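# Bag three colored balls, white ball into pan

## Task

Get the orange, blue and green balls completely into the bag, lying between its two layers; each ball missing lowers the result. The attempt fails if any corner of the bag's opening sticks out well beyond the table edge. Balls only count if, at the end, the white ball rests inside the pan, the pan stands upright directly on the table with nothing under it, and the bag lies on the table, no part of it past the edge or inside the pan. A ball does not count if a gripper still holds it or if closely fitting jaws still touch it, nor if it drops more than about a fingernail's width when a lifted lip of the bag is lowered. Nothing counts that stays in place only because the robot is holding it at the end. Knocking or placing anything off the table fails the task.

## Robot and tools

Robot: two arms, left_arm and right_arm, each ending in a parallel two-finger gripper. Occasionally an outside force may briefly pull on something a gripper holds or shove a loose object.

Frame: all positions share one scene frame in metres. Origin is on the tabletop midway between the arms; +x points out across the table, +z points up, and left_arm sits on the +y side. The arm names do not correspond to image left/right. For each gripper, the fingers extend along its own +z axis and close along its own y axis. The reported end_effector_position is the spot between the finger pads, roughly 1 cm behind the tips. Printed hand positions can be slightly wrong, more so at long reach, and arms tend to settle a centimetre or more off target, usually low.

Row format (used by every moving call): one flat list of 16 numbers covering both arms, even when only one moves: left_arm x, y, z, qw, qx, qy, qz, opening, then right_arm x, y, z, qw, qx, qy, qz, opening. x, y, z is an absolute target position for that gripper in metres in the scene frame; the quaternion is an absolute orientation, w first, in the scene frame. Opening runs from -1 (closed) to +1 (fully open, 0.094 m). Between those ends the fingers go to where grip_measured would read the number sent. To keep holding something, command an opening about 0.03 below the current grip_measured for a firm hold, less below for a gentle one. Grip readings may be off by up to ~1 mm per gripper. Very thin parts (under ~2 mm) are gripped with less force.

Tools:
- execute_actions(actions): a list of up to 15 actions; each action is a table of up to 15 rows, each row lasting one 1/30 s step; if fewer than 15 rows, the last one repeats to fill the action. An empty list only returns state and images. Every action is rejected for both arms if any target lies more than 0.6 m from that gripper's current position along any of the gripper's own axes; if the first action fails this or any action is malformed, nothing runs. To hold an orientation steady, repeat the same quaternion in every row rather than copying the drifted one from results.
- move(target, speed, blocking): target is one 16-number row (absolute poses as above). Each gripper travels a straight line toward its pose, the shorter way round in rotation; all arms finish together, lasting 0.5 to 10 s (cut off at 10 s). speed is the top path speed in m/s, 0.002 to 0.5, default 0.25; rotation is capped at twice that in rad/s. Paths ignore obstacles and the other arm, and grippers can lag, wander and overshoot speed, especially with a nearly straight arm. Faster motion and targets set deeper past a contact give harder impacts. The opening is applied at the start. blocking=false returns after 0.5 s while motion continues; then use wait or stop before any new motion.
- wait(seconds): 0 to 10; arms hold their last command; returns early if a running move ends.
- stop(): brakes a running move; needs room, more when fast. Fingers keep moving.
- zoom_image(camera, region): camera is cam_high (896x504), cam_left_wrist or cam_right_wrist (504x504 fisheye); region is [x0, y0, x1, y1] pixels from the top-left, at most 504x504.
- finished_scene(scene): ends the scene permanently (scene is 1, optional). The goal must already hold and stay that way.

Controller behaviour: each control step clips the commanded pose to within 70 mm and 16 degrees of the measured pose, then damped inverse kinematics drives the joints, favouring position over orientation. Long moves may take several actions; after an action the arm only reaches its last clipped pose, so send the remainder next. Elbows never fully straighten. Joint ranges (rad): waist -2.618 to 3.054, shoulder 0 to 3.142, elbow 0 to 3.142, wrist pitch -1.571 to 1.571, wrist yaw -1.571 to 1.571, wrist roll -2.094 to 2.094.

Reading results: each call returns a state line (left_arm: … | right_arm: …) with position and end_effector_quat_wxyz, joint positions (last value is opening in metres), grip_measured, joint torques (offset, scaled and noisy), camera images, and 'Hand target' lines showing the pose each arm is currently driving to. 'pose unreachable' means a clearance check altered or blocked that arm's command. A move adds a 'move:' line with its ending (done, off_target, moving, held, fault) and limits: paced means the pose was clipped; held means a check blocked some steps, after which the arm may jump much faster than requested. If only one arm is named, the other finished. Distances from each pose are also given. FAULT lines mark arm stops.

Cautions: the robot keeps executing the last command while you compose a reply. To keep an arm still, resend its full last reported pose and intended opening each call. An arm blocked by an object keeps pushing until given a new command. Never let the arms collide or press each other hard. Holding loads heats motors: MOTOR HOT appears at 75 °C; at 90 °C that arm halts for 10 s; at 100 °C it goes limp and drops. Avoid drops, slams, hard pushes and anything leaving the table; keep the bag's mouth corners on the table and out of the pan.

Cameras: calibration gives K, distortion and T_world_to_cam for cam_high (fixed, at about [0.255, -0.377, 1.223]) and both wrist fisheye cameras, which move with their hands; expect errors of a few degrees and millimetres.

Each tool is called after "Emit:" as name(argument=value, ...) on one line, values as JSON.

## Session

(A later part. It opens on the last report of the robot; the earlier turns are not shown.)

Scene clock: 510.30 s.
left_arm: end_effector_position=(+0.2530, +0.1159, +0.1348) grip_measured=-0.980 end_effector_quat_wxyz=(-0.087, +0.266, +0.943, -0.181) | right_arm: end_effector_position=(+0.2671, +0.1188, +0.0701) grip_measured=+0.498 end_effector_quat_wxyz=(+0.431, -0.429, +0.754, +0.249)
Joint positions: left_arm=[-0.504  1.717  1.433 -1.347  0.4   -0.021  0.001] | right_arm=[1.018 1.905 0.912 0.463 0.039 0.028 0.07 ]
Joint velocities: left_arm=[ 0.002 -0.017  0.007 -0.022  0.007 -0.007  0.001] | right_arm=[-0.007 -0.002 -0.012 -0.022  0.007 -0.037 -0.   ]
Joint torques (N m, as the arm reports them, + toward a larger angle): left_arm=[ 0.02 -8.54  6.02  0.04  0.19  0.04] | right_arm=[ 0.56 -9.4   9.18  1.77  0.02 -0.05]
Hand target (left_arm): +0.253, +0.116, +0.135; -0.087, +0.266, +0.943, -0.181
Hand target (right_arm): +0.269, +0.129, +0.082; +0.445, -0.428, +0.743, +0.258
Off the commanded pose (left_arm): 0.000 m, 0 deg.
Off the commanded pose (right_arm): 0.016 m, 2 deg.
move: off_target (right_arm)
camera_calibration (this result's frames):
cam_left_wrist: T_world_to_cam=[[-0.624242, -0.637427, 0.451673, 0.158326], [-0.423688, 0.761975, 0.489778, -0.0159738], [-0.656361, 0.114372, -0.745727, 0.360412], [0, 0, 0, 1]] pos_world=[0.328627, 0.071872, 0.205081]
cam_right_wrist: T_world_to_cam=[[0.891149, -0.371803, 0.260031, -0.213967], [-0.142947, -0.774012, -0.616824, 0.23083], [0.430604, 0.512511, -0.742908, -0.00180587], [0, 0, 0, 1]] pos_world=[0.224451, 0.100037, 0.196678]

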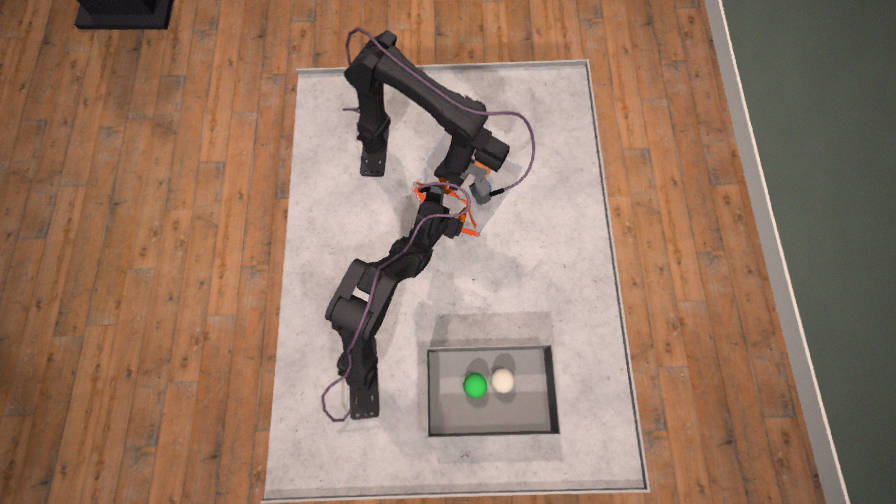

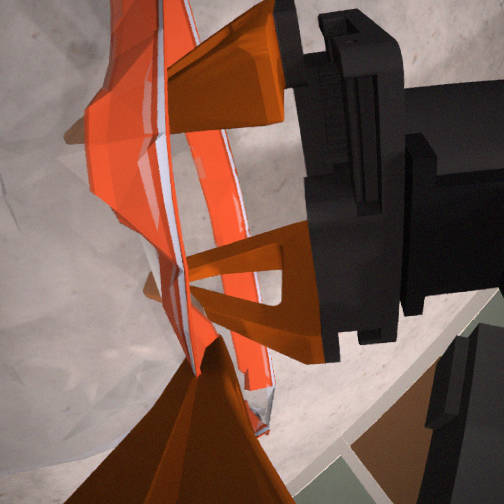

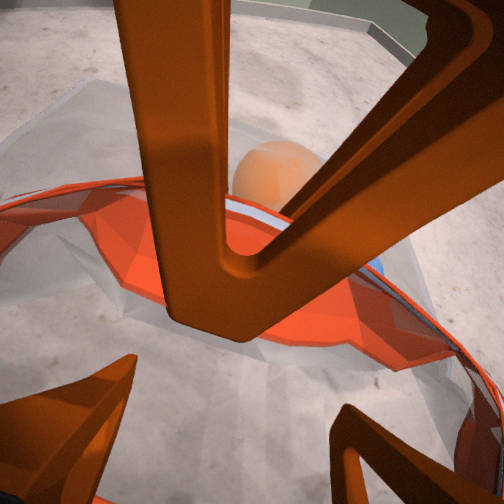

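Blue rolled in. Retreat and fetch green.

Emit:
move(target=[0.2530,0.1159,0.1348,-0.087,0.266,0.943,-0.181,-1, 0.225,0.035,0.13,0.445,-0.428,0.742,0.257,0.5], speed=0.1)

Emit:
move(target=[0.2530,0.1159,0.1348,-0.087,0.266,0.943,-0.181,-1, 0.317,-0.352,0.15,0,0,1,0,0.75], speed=0.28)

Scene clock: 515.00 s.
left_arm: end_effector_position=(+0.2530, +0.1159, +0.1348) grip_measured=-0.980 end_effector_quat_wxyz=(-0.087, +0.266, +0.943, -0.181) | right_arm: end_effector_position=(+0.2247, +0.0418, +0.1326) grip_measured=+0.498 end_effector_quat_wxyz=(+0.449, -0.427, +0.740, +0.263)
Joint positions: left_arm=[-0.504  1.717  1.433 -1.347  0.4   -0.021  0.001] | right_arm=[1.018 1.427 0.63  0.32  0.03  0.022 0.07 ]
Joint velocities: left_arm=[ 0.007  0.017 -0.002 -0.022 -0.051  0.037  0.001] | right_arm=[-0.007  0.002  0.007  0.022 -0.007 -0.066 -0.001]
Joint torques (N m, as the arm reports them, + toward a larger angle): left_arm=[ 0.01 -8.55  6.03  0.05  0.2   0.04] | right_arm=[-1.04 -7.39  6.36  1.55 -0.09 -0.09]
Hand target (left_arm): +0.253, +0.116, +0.135; -0.087, +0.266, +0.943, -0.181
Hand target (right_arm): +0.226, +0.035, +0.130; +0.445, -0.428, +0.743, +0.258
Off the commanded pose (left_arm): 0.000 m, 0 deg.
Off the commanded pose (right_arm): 0.007 m, 1 deg.
move: done
camera_calibration (this result's frames):
cam_left_wrist: T_world_to_cam=[[-0.624242, -0.637427, 0.451673, 0.158326], [-0.423688, 0.761975, 0.489778, -0.0159738], [-0.656361, 0.114372, -0.745727, 0.360412], [0, 0, 0, 1]] pos_world=[0.328627, 0.071872, 0.205081]
cam_right_wrist: T_world_to_cam=[[0.888544, -0.374011, 0.265716, -0.221162], [-0.11811, -0.74612, -0.655252, 0.202115], [0.443328, 0.550837, -0.707135, 0.0931474], [0, 0, 0, 1]] pos_world=[0.179089, 0.0167759, 0.25707]

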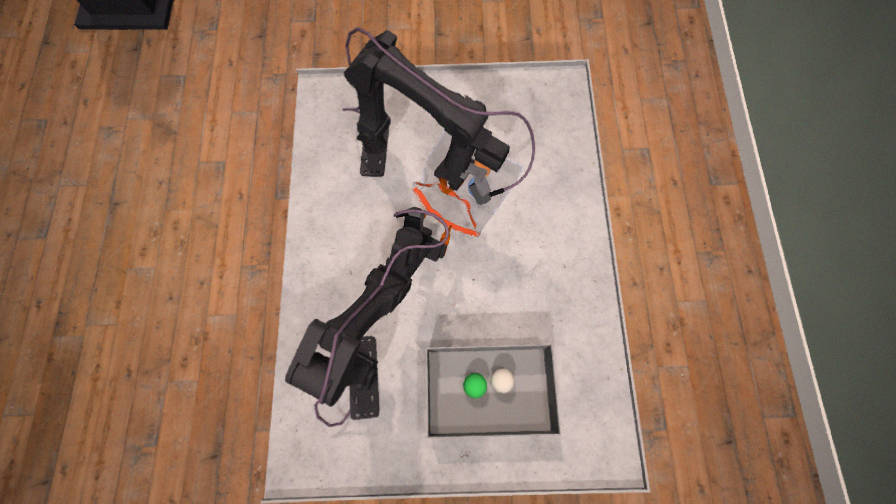

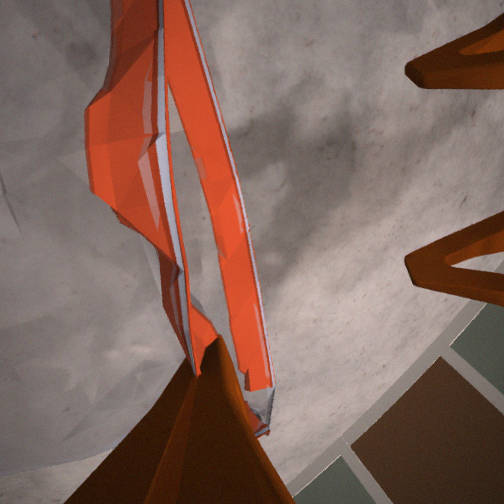

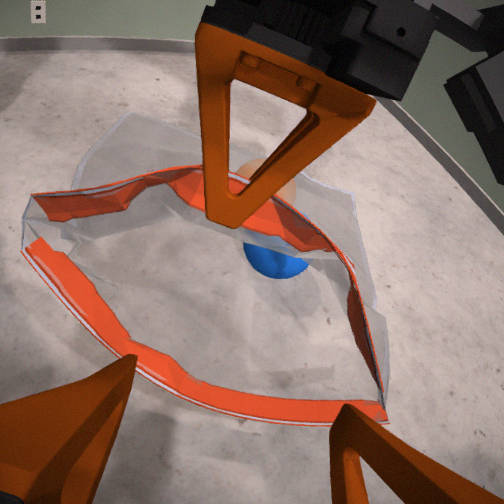

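Scene clock: 518.27 s.
left_arm: end_effector_position=(+0.2530, +0.1159, +0.1348) grip_measured=-0.980 end_effector_quat_wxyz=(-0.087, +0.266, +0.943, -0.181) | right_arm: end_effector_position=(+0.3156, -0.3507, +0.1430) grip_measured=+0.748 end_effector_quat_wxyz=(-0.006, -0.004, +1.000, -0.004)
Joint positions: left_arm=[-0.504  1.717  1.433 -1.347  0.4   -0.021  0.001] | right_arm=[-0.154  1.652  1.45  -1.381  0.009 -0.094  0.082]
Joint velocities: left_arm=[ 0.007 -0.002 -0.002 -0.022  0.007  0.037 -0.002] | right_arm=[-0.007 -0.012  0.002 -0.081 -0.051  0.007 -0.   ]
Joint torques (N m, as the arm reports them, + toward a larger angle): left_arm=[ 0.03 -8.59  6.    0.05  0.2   0.03] | right_arm=[-0.55 -7.21  9.42 -0.1   0.11 -0.08]
Hand target (left_arm): +0.253, +0.116, +0.135; -0.087, +0.266, +0.943, -0.181
Hand target (right_arm): +0.318, -0.353, +0.150; -0.002, -0.006, +1.000, -0.007
Off the commanded pose (left_arm): 0.000 m, 0 deg.
Off the commanded pose (right_arm): 0.007 m, 1 deg.
move: done
camera_calibration (this result's frames):
cam_left_wrist: T_world_to_cam=[[-0.624242, -0.637427, 0.451673, 0.158326], [-0.423688, 0.761975, 0.489778, -0.0159738], [-0.656361, 0.114372, -0.745727, 0.360412], [0, 0, 0, 1]] pos_world=[0.328627, 0.071872, 0.205081]
cam_right_wrist: T_world_to_cam=[[0.30307, -0.9527, 0.0226169, -0.434852], [-0.898106, -0.277606, 0.341089, 0.194772], [-0.318677, -0.123686, -0.939759, 0.313535], [0, 0, 0, 1]] pos_world=[0.406632, -0.321434, 0.238047]

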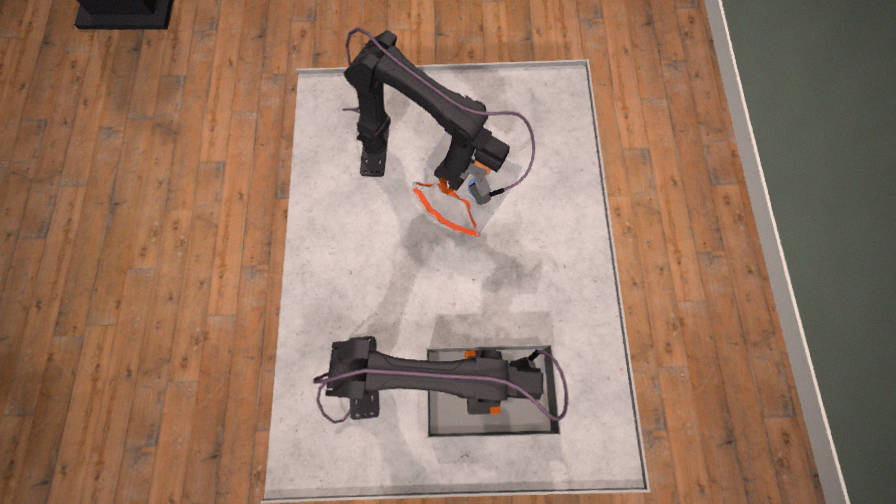

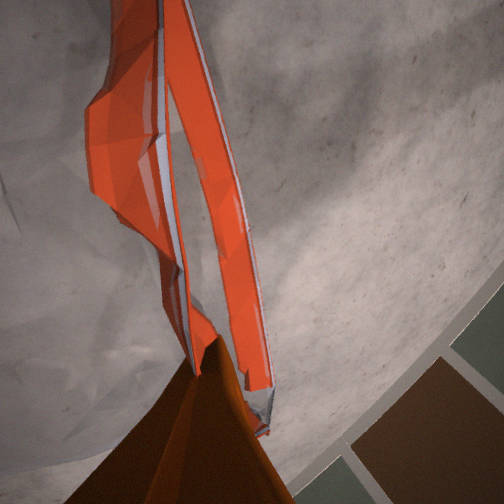

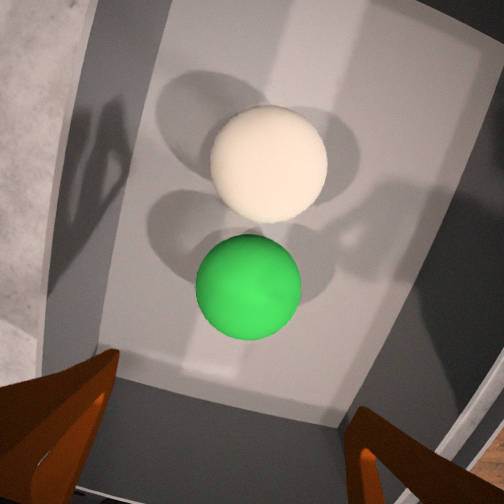

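Emit:
move(target=[0.2530,0.1159,0.1348,-0.087,0.266,0.943,-0.181,-1, 0.316,-0.355,0.033,0,0,1,0,0.75], speed=0.12)

Scene clock: 523.40 s.
left_arm: end_effector_position=(+0.2530, +0.1159, +0.1348) grip_measured=-0.980 end_effector_quat_wxyz=(-0.087, +0.266, +0.943, -0.181) | right_arm: end_effector_position=(+0.3148, -0.3534, +0.0354) grip_measured=+0.748 end_effector_quat_wxyz=(-0.005, -0.001, +1.000, -0.004)
Joint positions: left_arm=[-0.504  1.717  1.433 -1.347  0.4   -0.021  0.001] | right_arm=[-0.163  1.719  1.089 -0.95   0.009 -0.097  0.082]
Joint velocities: left_arm=[ 0.007  0.012 -0.002 -0.007  0.022  0.022 -0.001] | right_arm=[-0.022 -0.017 -0.002  0.081 -0.022 -0.037 -0.   ]
Joint torques (N m, as the arm reports them, + toward a larger angle): left_arm=[ 0.03 -8.55  6.05  0.04  0.2   0.03] | right_arm=[-0.7  -7.48  5.47  0.25 -0.11 -0.11]
Hand target (left_arm): +0.253, +0.116, +0.135; -0.087, +0.266, +0.943, -0.181
Hand target (right_arm): +0.316, -0.355, +0.033; -0.000, -0.000, +1.000, -0.000
Off the commanded pose (left_arm): 0.000 m, 0 deg.
Off the commanded pose (right_arm): 0.003 m, 1 deg.
move: done
camera_calibration (this result's frames):
cam_left_wrist: T_world_to_cam=[[-0.624242, -0.637427, 0.451673, 0.158326], [-0.423688, 0.761975, 0.489778, -0.0159738], [-0.656361, 0.114372, -0.745727, 0.360412], [0, 0, 0, 1]] pos_world=[0.328627, 0.071872, 0.205081]
cam_right_wrist: T_world_to_cam=[[0.296474, -0.954744, 0.0238135, -0.433521], [-0.900745, -0.271244, 0.339241, 0.233175], [-0.317429, -0.122026, -0.940398, 0.212026], [0, 0, 0, 1]] pos_world=[0.405863, -0.324782, 0.13061]

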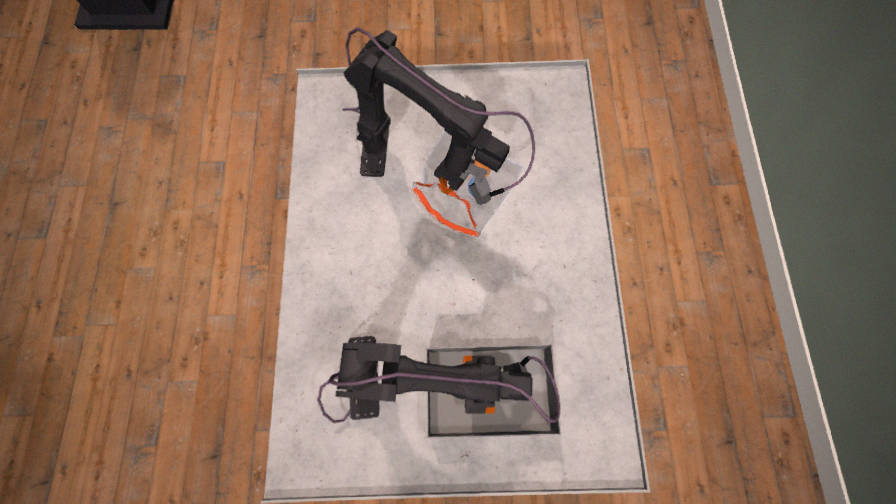

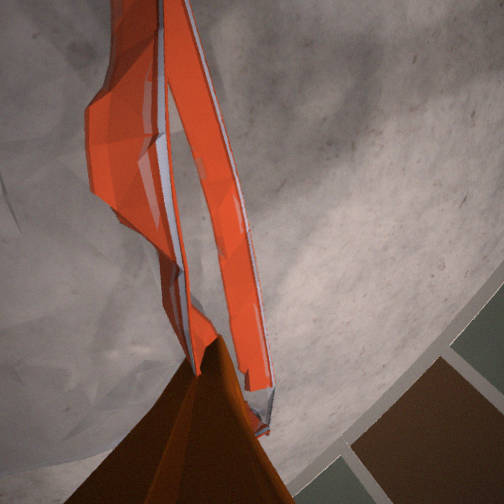

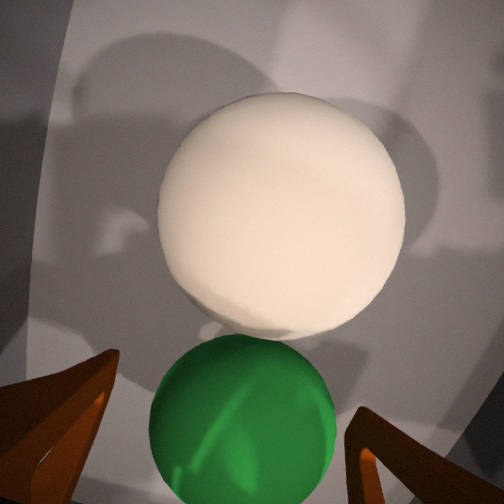

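Emit:
move(target=[0.2530,0.1159,0.1348,-0.087,0.266,0.943,-0.181,-1, 0.3148,-0.3534,0.0354,-0.005,-0.001,1,-0.004,0.09], speed=0.05)

Emit:
move(target=[0.2530,0.1159,0.1348,-0.087,0.266,0.943,-0.181,-1, 0.31,-0.345,0.155,0,0,1,0,0.09], speed=0.15)

Emit:
move(target=[0.2530,0.1159,0.1348,-0.087,0.266,0.943,-0.181,-1, 0.22,0.02,0.13,0.445,-0.428,0.742,0.257,0.09], speed=0.22)

Scene clock: 528.37 s.
left_arm: end_effector_position=(+0.2530, +0.1159, +0.1348) grip_measured=-0.980 end_effector_quat_wxyz=(-0.087, +0.266, +0.943, -0.181) | right_arm: end_effector_position=(+0.3152, -0.3535, +0.0354) grip_measured=+0.099 end_effector_quat_wxyz=(-0.005, -0.001, +1.000, -0.004)
Joint positions: left_arm=[-0.504  1.717  1.433 -1.347  0.4   -0.021  0.001] | right_arm=[-0.163  1.719  1.089 -0.949  0.009 -0.097  0.052]
Joint velocities: left_arm=[-0.007 -0.007  0.002 -0.037  0.007  0.066 -0.001] | right_arm=[ 0.002  0.002  0.002  0.037 -0.022  0.007  0.001]
Joint torques (N m, as the arm reports them, + toward a larger angle): left_arm=[ 0.02 -8.54  6.06  0.05  0.21  0.01] | right_arm=[ 0.01 -7.82  6.43  0.1  -0.01  0.01]
Hand target (left_arm): +0.253, +0.116, +0.135; -0.087, +0.266, +0.943, -0.181
Hand target (right_arm): +0.315, -0.353, +0.035; -0.005, -0.001, +1.000, -0.004
Off the commanded pose (left_arm): 0.000 m, 0 deg.
Off the commanded pose (right_arm): 0.000 m, 0 deg.
move: done
camera_calibration (this result's frames):
cam_left_wrist: T_world_to_cam=[[-0.624242, -0.637427, 0.451673, 0.158326], [-0.423688, 0.761975, 0.489778, -0.0159738], [-0.656361, 0.114372, -0.745727, 0.360412], [0, 0, 0, 1]] pos_world=[0.328627, 0.071872, 0.205081]
cam_right_wrist: T_world_to_cam=[[0.296437, -0.954741, 0.0244025, -0.433676], [-0.90126, -0.271195, 0.337912, 0.233733], [-0.316, -0.122163, -0.940861, 0.211656], [0, 0, 0, 1]] pos_world=[0.406095, -0.324804, 0.130741]

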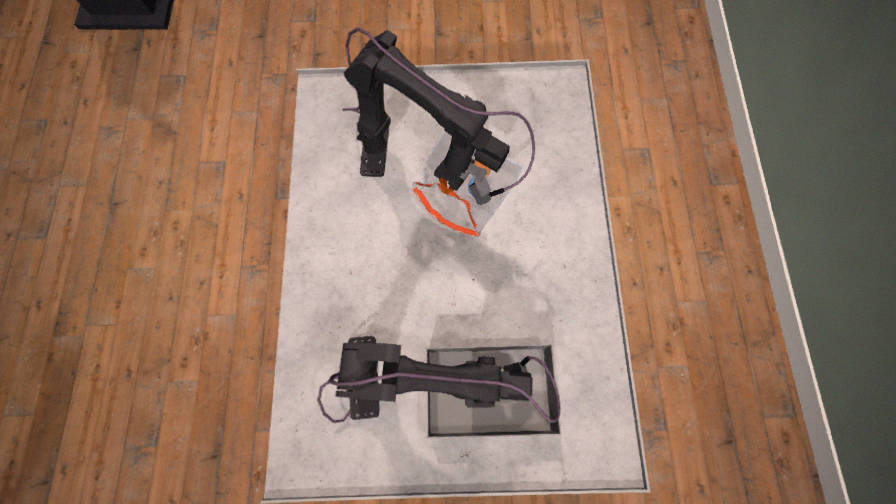

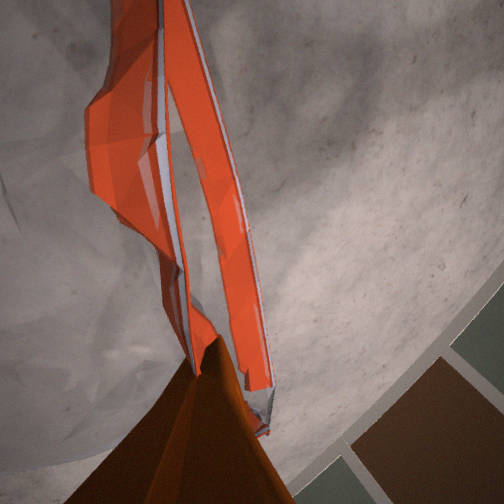

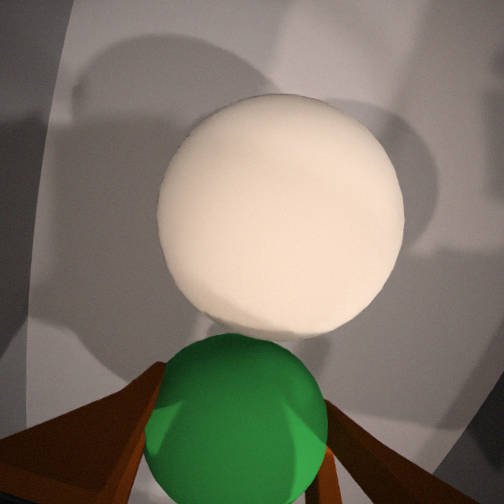

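Scene clock: 529.80 s.
left_arm: end_effector_position=(+0.2530, +0.1159, +0.1348) grip_measured=-0.980 end_effector_quat_wxyz=(-0.087, +0.266, +0.943, -0.181) | right_arm: end_effector_position=(+0.3080, -0.3495, +0.1444) grip_measured=+0.099 end_effector_quat_wxyz=(-0.011, +0.001, +1.000, -0.003)
Joint positions: left_arm=[-0.504  1.717  1.433 -1.347  0.4   -0.021  0.001] | right_arm=[-0.152  1.633  1.435 -1.395  0.008 -0.082  0.052]
Joint velocities: left_arm=[-0.007 -0.007  0.002 -0.022 -0.051 -0.022 -0.   ] | right_arm=[-0.007  0.002 -0.012 -0.007  0.037 -0.051 -0.001]
Joint torques (N m, as the arm reports them, + toward a larger angle): left_arm=[ 0.03 -8.52  6.02  0.05  0.2   0.03] | right_arm=[ 0.89 -8.53  9.12 -0.06 -0.08  0.12]
Hand target (left_arm): +0.253, +0.116, +0.135; -0.087, +0.266, +0.943, -0.181
Hand target (right_arm): +0.309, -0.345, +0.155; +0.000, +0.000, +1.000, +0.000
Off the commanded pose (left_arm): 0.000 m, 0 deg.
Off the commanded pose (right_arm): 0.012 m, 1 deg.
move: off_target (right_arm)
camera_calibration (this result's frames):
cam_left_wrist: T_world_to_cam=[[-0.624242, -0.637427, 0.451673, 0.158326], [-0.423688, 0.761975, 0.489778, -0.0159738], [-0.656361, 0.114372, -0.745727, 0.360412], [0, 0, 0, 1]] pos_world=[0.328627, 0.071872, 0.205081]
cam_right_wrist: T_world_to_cam=[[0.293811, -0.955683, 0.0185859, -0.429107], [-0.897311, -0.26906, 0.349914, 0.189312], [-0.329406, -0.119486, -0.936598, 0.316871], [0, 0, 0, 1]] pos_world=[0.400327, -0.321293, 0.238513]

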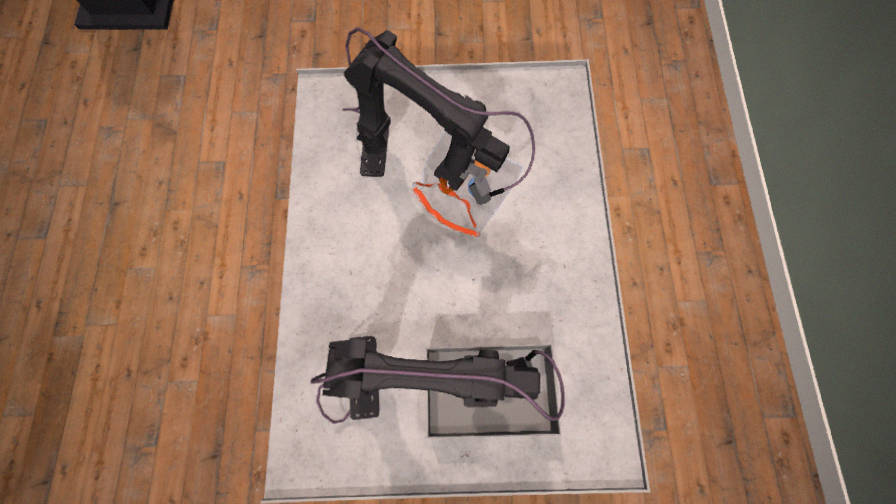

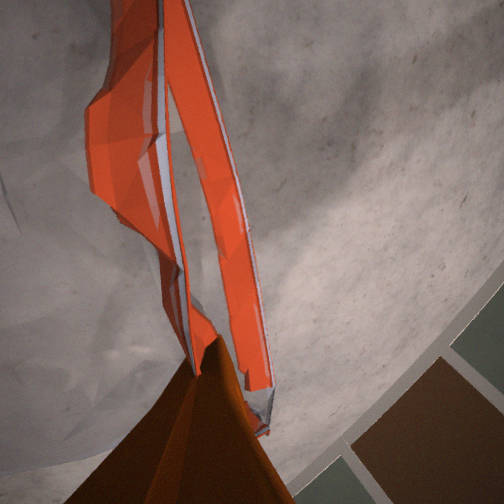

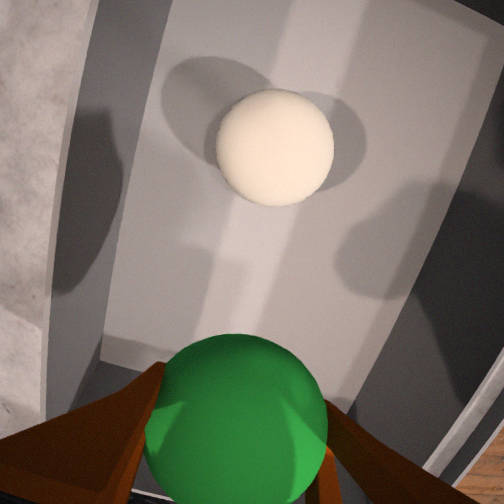

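Scene clock: 533.90 s.
left_arm: end_effector_position=(+0.2530, +0.1159, +0.1348) grip_measured=-0.980 end_effector_quat_wxyz=(-0.087, +0.266, +0.943, -0.181) | right_arm: end_effector_position=(+0.2213, +0.0206, +0.1336) grip_measured=+0.099 end_effector_quat_wxyz=(+0.450, -0.417, +0.746, +0.260)
Joint positions: left_arm=[-0.504  1.717  1.433 -1.347  0.4   -0.021  0.001] | right_arm=[1.001 1.336 0.567 0.291 0.03  0.03  0.052]
Joint velocities: left_arm=[ 0.002 -0.002 -0.007 -0.037 -0.007  0.022 -0.   ] | right_arm=[-0.007  0.007 -0.007  0.051 -0.022  0.007  0.   ]
Joint torques (N m, as the arm reports them, + toward a larger angle): left_arm=[ 0.03 -8.57  6.01  0.04  0.18  0.03] | right_arm=[ 0.66 -4.09  6.69  1.86  0.08 -0.09]
Hand target (left_arm): +0.253, +0.116, +0.135; -0.087, +0.266, +0.943, -0.181
Hand target (right_arm): +0.219, +0.021, +0.130; +0.451, -0.422, +0.743, +0.258
Off the commanded pose (left_arm): 0.000 m, 0 deg.
Off the commanded pose (right_arm): 0.004 m, 1 deg.
move: done
camera_calibration (this result's frames):
cam_left_wrist: T_world_to_cam=[[-0.624242, -0.637427, 0.451673, 0.158326], [-0.423688, 0.761975, 0.489778, -0.0159738], [-0.656361, 0.114372, -0.745727, 0.360412], [0, 0, 0, 1]] pos_world=[0.328627, 0.071872, 0.205081]
cam_right_wrist: T_world_to_cam=[[0.882434, -0.393428, 0.257923, -0.223547], [-0.139023, -0.741865, -0.655979, 0.191121], [0.449424, 0.543001, -0.709343, 0.106097], [0, 0, 0, 1]] pos_world=[0.176153, -0.00377474, 0.258288]

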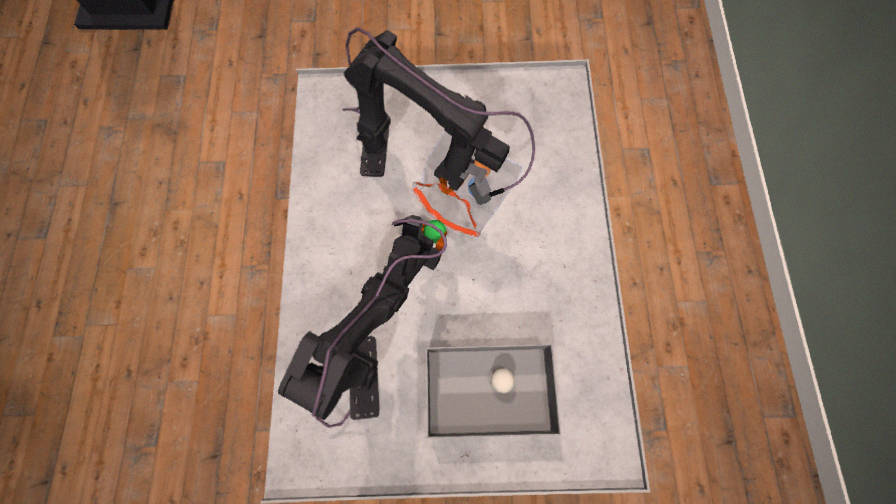

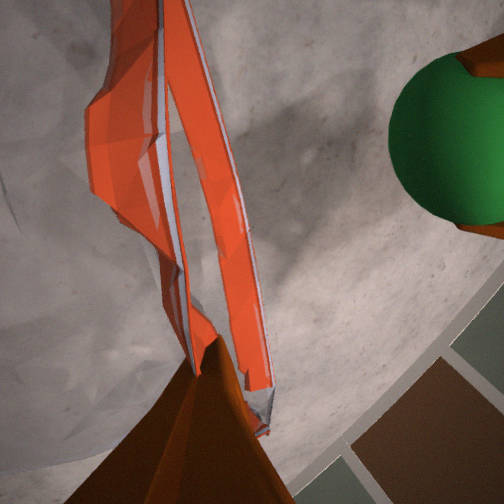

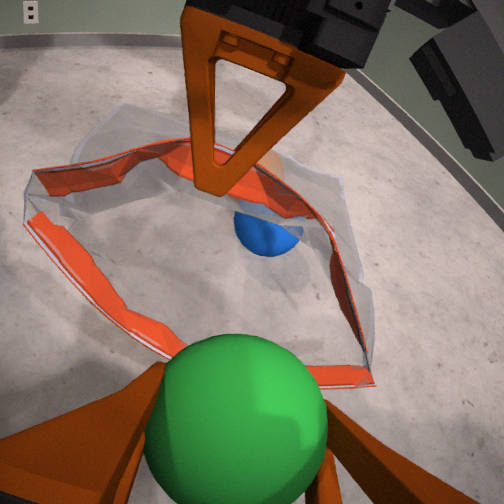

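Emit:
move(target=[0.2530,0.1159,0.1348,-0.087,0.266,0.943,-0.181,-1, 0.244,0.088,0.122,0.445,-0.428,0.742,0.257,0.09], speed=0.08)

Emit:
move(target=[0.2530,0.1159,0.1348,-0.087,0.266,0.943,-0.181,-1, 0.263,0.128,0.082,0.445,-0.428,0.742,0.257,0.09], speed=0.04)

Scene clock: 539.93 s.
left_arm: end_effector_position=(+0.2530, +0.1159, +0.1348) grip_measured=-0.980 end_effector_quat_wxyz=(-0.087, +0.266, +0.943, -0.181) | right_arm: end_effector_position=(+0.2414, +0.0769, +0.1074) grip_measured=+0.099 end_effector_quat_wxyz=(+0.429, -0.432, +0.754, +0.248)
Joint positions: left_arm=[-0.504  1.717  1.433 -1.347  0.4   -0.021  0.001] | right_arm=[1.027 1.639 0.772 0.332 0.045 0.03  0.052]
Joint velocities: left_arm=[-0.002 -0.007 -0.007 -0.037  0.007 -0.095  0.   ] | right_arm=[-0.007 -0.007 -0.012 -0.007  0.051  0.022 -0.   ]
Joint torques (N m, as the arm reports them, + toward a larger angle): left_arm=[ 0.04 -8.57  5.98  0.05  0.2   0.04] | right_arm=[ 0.66 -7.31  9.9   1.79  0.1   0.01]
Hand target (left_arm): +0.253, +0.116, +0.135; -0.087, +0.266, +0.943, -0.181
Hand target (right_arm): +0.243, +0.088, +0.122; +0.446, -0.429, +0.743, +0.257
Off the commanded pose (left_arm): 0.000 m, 0 deg.
Off the commanded pose (right_arm): 0.019 m, 3 deg.
move: off_target (right_arm)
camera_calibration (this result's frames):
cam_left_wrist: T_world_to_cam=[[-0.624242, -0.637427, 0.451673, 0.158326], [-0.423688, 0.761975, 0.489778, -0.0159738], [-0.656361, 0.114372, -0.745727, 0.360412], [0, 0, 0, 1]] pos_world=[0.328627, 0.071872, 0.205081]
cam_right_wrist: T_world_to_cam=[[0.892857, -0.367045, 0.26093, -0.2172], [-0.14075, -0.777821, -0.612522, 0.217025], [0.427779, 0.510169, -0.746145, 0.0595861], [0, 0, 0, 1]] pos_world=[0.198985, 0.0586859, 0.234067]

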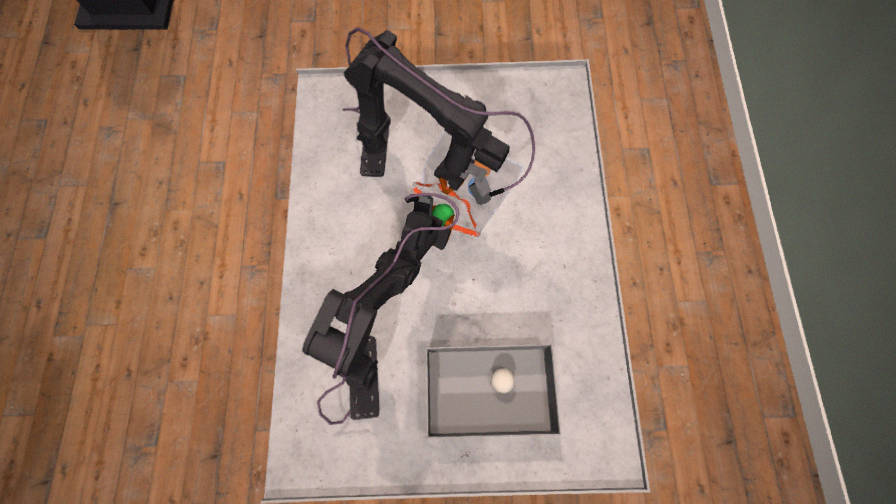

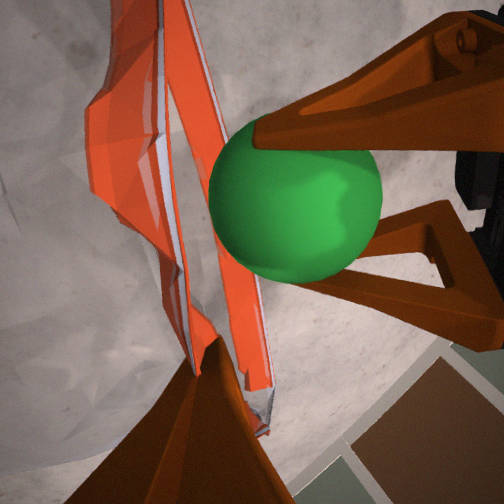

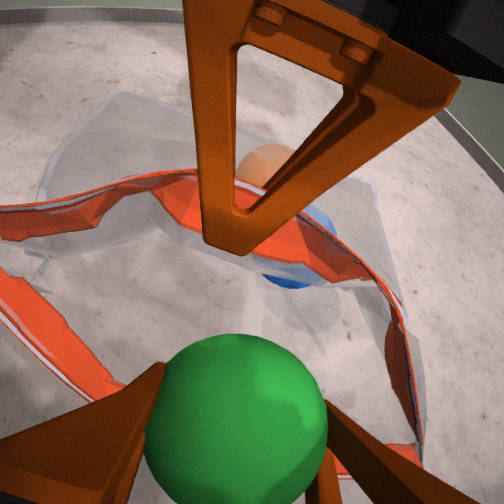

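Scene clock: 541.73 s.
left_arm: end_effector_position=(+0.2530, +0.1159, +0.1348) grip_measured=-0.980 end_effector_quat_wxyz=(-0.087, +0.266, +0.943, -0.181) | right_arm: end_effector_position=(+0.2615, +0.1150, +0.0673) grip_measured=+0.099 end_effector_quat_wxyz=(+0.428, -0.432, +0.755, +0.246)
Joint positions: left_arm=[-0.504  1.717  1.433 -1.347  0.4   -0.021  0.001] | right_arm=[1.027 1.893 0.89  0.464 0.047 0.03  0.052]
Joint velocities: left_arm=[-0.017 -0.022 -0.002  0.037  0.007 -0.022 -0.   ] | right_arm=[ 0.007  0.012  0.007 -0.095  0.007  0.051  0.   ]
Joint torques (N m, as the arm reports them, + toward a larger angle): left_arm=[ 0.05 -8.52  6.02  0.05  0.2   0.02] | right_arm=[ 1.   -9.31  9.42  1.73 -0.02  0.  ]
Hand target (left_arm): +0.253, +0.116, +0.135; -0.087, +0.266, +0.943, -0.181
Hand target (right_arm): +0.262, +0.127, +0.082; +0.445, -0.428, +0.743, +0.258
Off the commanded pose (left_arm): 0.000 m, 0 deg.
Off the commanded pose (right_arm): 0.020 m, 3 deg.
move: off_target (right_arm)
camera_calibration (this result's frames):
cam_left_wrist: T_world_to_cam=[[-0.624242, -0.637427, 0.451673, 0.158326], [-0.423688, 0.761975, 0.489778, -0.0159738], [-0.656361, 0.114372, -0.745727, 0.360412], [0, 0, 0, 1]] pos_world=[0.328627, 0.071872, 0.205081]
cam_right_wrist: T_world_to_cam=[[0.892319, -0.367774, 0.261743, -0.210525], [-0.142713, -0.779942, -0.609363, 0.225531], [0.428252, 0.506392, -0.748443, 0.00211811], [0, 0, 0, 1]] pos_world=[0.219135, 0.0974029, 0.194119]

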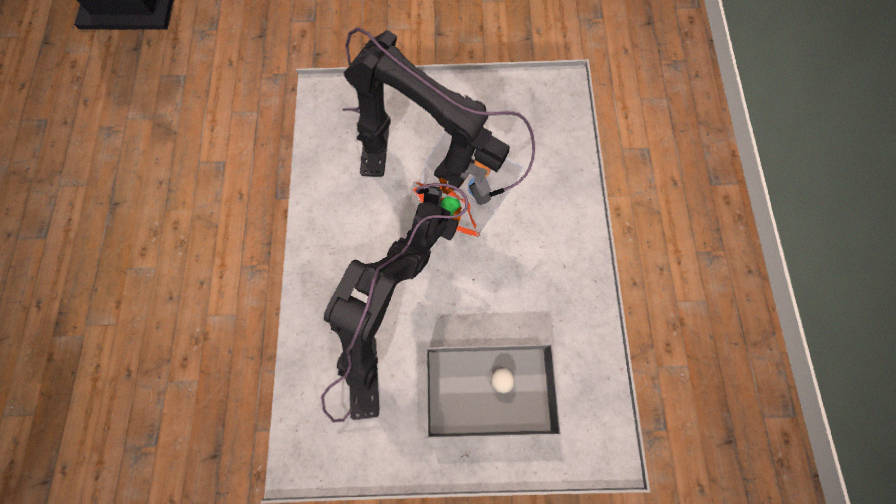

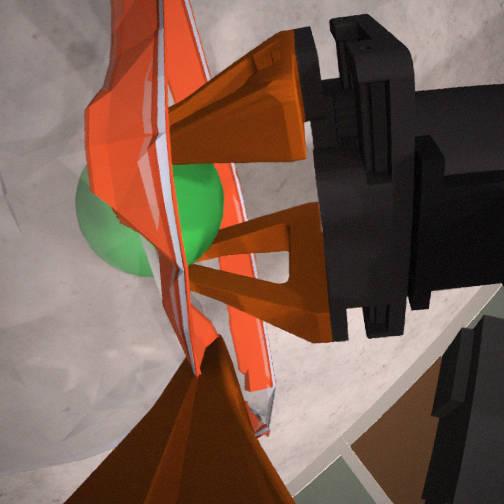

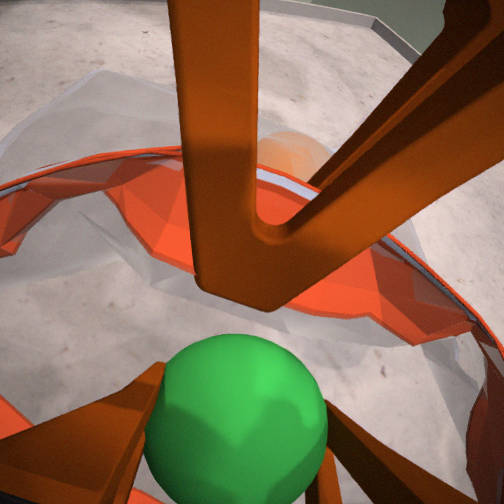

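Emit:
move(target=[0.2530,0.1159,0.1348,-0.087,0.266,0.943,-0.181,-1,0.268,0.132,0.082,0.445,-0.428,0.742,0.257,0.09], speed=0.03)

Scene clock: 557.20 s.
left_arm: end_effector_position=(+0.2530, +0.1159, +0.1348) grip_measured=-0.980 end_effector_quat_wxyz=(-0.087, +0.266, +0.943, -0.181) | right_arm: end_effector_position=(+0.2653, +0.1224, +0.0717) grip_measured=+0.099 end_effector_quat_wxyz=(+0.434, -0.429, +0.752, +0.249)
Joint positions: left_arm=[-0.504  1.717  1.433 -1.347  0.4   -0.021  0.001] | right_arm=[1.027 1.909 0.919 0.467 0.047 0.03  0.052]
Joint velocities: left_arm=[-0.002 -0.012  0.007 -0.037  0.037 -0.007  0.002] | right_arm=[ 0.002 -0.007 -0.007 -0.022 -0.081 -0.037 -0.   ]
Joint torques (N m, as the arm reports them, + toward a larger angle): left_arm=[ 0.03 -8.56  6.02  0.04  0.2   0.03] | right_arm=[ 0.46 -9.51  9.18  1.73  0.01 -0.06]
Hand target (left_arm): +0.253, +0.116, +0.135; -0.087, +0.266, +0.943, -0.181
Hand target (right_arm): +0.268, +0.132, +0.082; +0.446, -0.428, +0.743, +0.257
Off the commanded pose (left_arm): 0.000 m, 0 deg.
Off the commanded pose (right_arm): 0.014 m, 2 deg.
move: off_target (right_arm)
camera_calibration (this result's frames):
cam_left_wrist: T_world_to_cam=[[-0.624242, -0.637427, 0.451673, 0.158326], [-0.423688, 0.761975, 0.489778, -0.0159738], [-0.656361, 0.114372, -0.745727, 0.360412], [0, 0, 0, 1]] pos_world=[0.328627, 0.071872, 0.205081]
cam_right_wrist: T_world_to_cam=[[0.890227, -0.371783, 0.263198, -0.211485], [-0.138349, -0.771184, -0.621397, 0.233124], [0.433999, 0.516771, -0.737965, -0.00345339], [0, 0, 0, 1]] pos_world=[0.222021, 0.10294, 0.197977]

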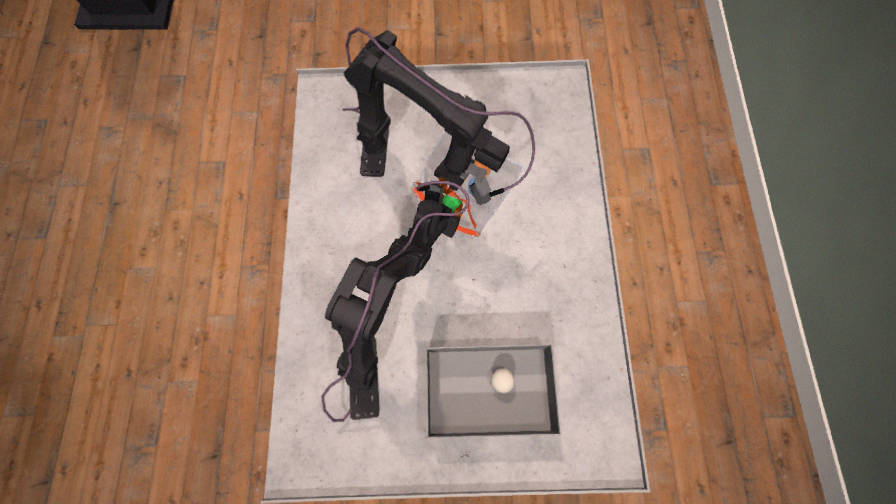

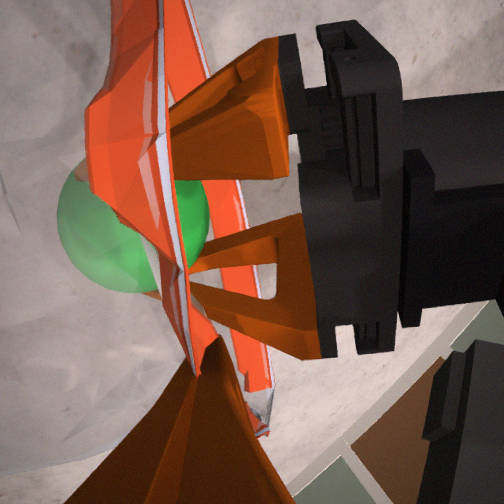

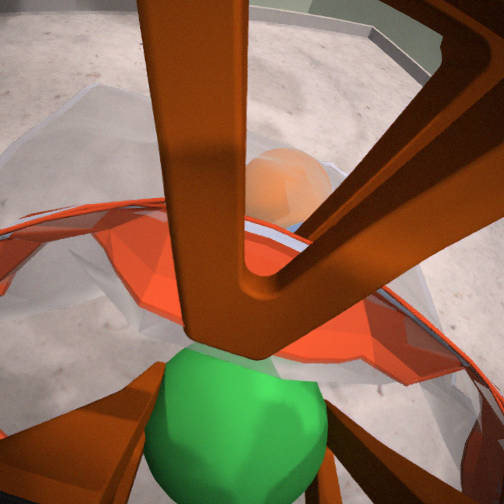

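Emit:
move(target=[0.2530,0.1159,0.1348,-0.087,0.266,0.943,-0.181,-1,0.268,0.132,0.082,0.445,-0.428,0.742,0.257,0.5], speed=0.03)

Scene clock: 560.10 s.
left_arm: end_effector_position=(+0.2530, +0.1159, +0.1348) grip_measured=-0.980 end_effector_quat_wxyz=(-0.087, +0.266, +0.943, -0.181) | right_arm: end_effector_position=(+0.2653, +0.1224, +0.0717) grip_measured=+0.498 end_effector_quat_wxyz=(+0.434, -0.429, +0.752, +0.249)
Joint positions: left_arm=[-0.504  1.717  1.433 -1.347  0.4   -0.021  0.001] | right_arm=[1.027 1.909 0.919 0.467 0.047 0.03  0.07 ]
Joint velocities: left_arm=[-0.012  0.007  0.002 -0.022  0.081  0.022 -0.001] | right_arm=[ 0.022 -0.027 -0.002 -0.051 -0.037 -0.081 -0.   ]
Joint torques (N m, as the arm reports them, + toward a larger angle): left_arm=[ 0.03 -8.54  6.03  0.04  0.2   0.04] | right_arm=[ 0.38 -9.38  9.17  1.7  -0.01 -0.06]
Hand target (left_arm): +0.253, +0.116, +0.135; -0.087, +0.266, +0.943, -0.181
Hand target (right_arm): +0.268, +0.132, +0.082; +0.445, -0.428, +0.743, +0.257
Off the commanded pose (left_arm): 0.000 m, 0 deg.
Off the commanded pose (right_arm): 0.014 m, 2 deg.
move: off_target (right_arm)
camera_calibration (this result's frames):
cam_left_wrist: T_world_to_cam=[[-0.624242, -0.637427, 0.451673, 0.158326], [-0.423688, 0.761975, 0.489778, -0.0159738], [-0.656361, 0.114372, -0.745727, 0.360412], [0, 0, 0, 1]] pos_world=[0.328627, 0.071872, 0.205081]
cam_right_wrist: T_world_to_cam=[[0.890227, -0.371783, 0.263198, -0.211485], [-0.138349, -0.771184, -0.621397, 0.233124], [0.433999, 0.516771, -0.737965, -0.00345339], [0, 0, 0, 1]] pos_world=[0.222021, 0.10294, 0.197977]

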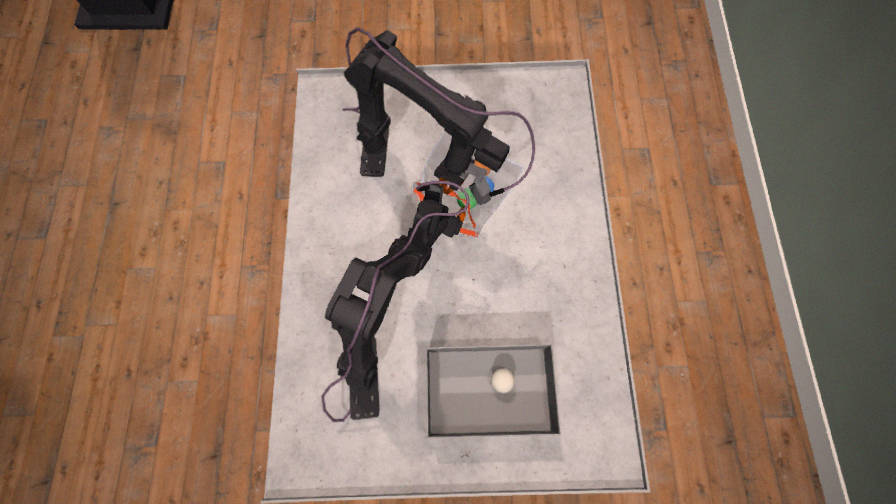

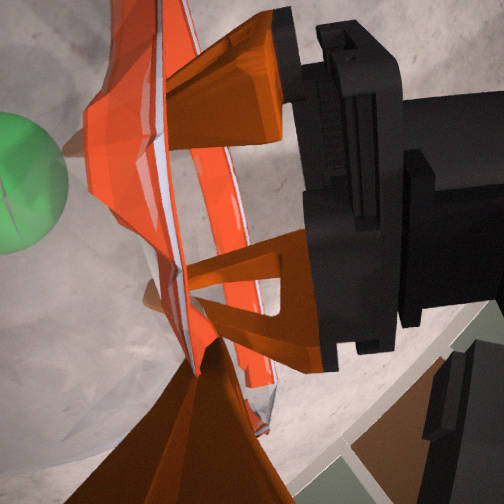

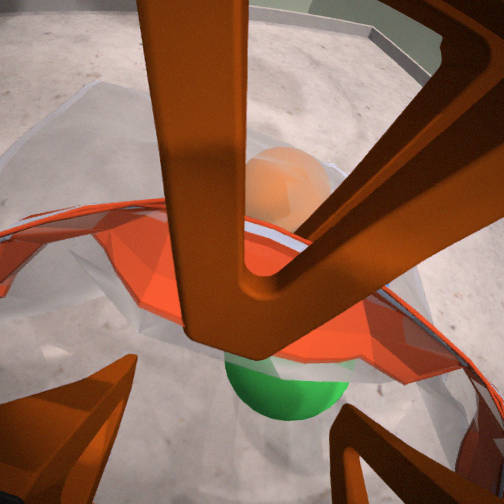

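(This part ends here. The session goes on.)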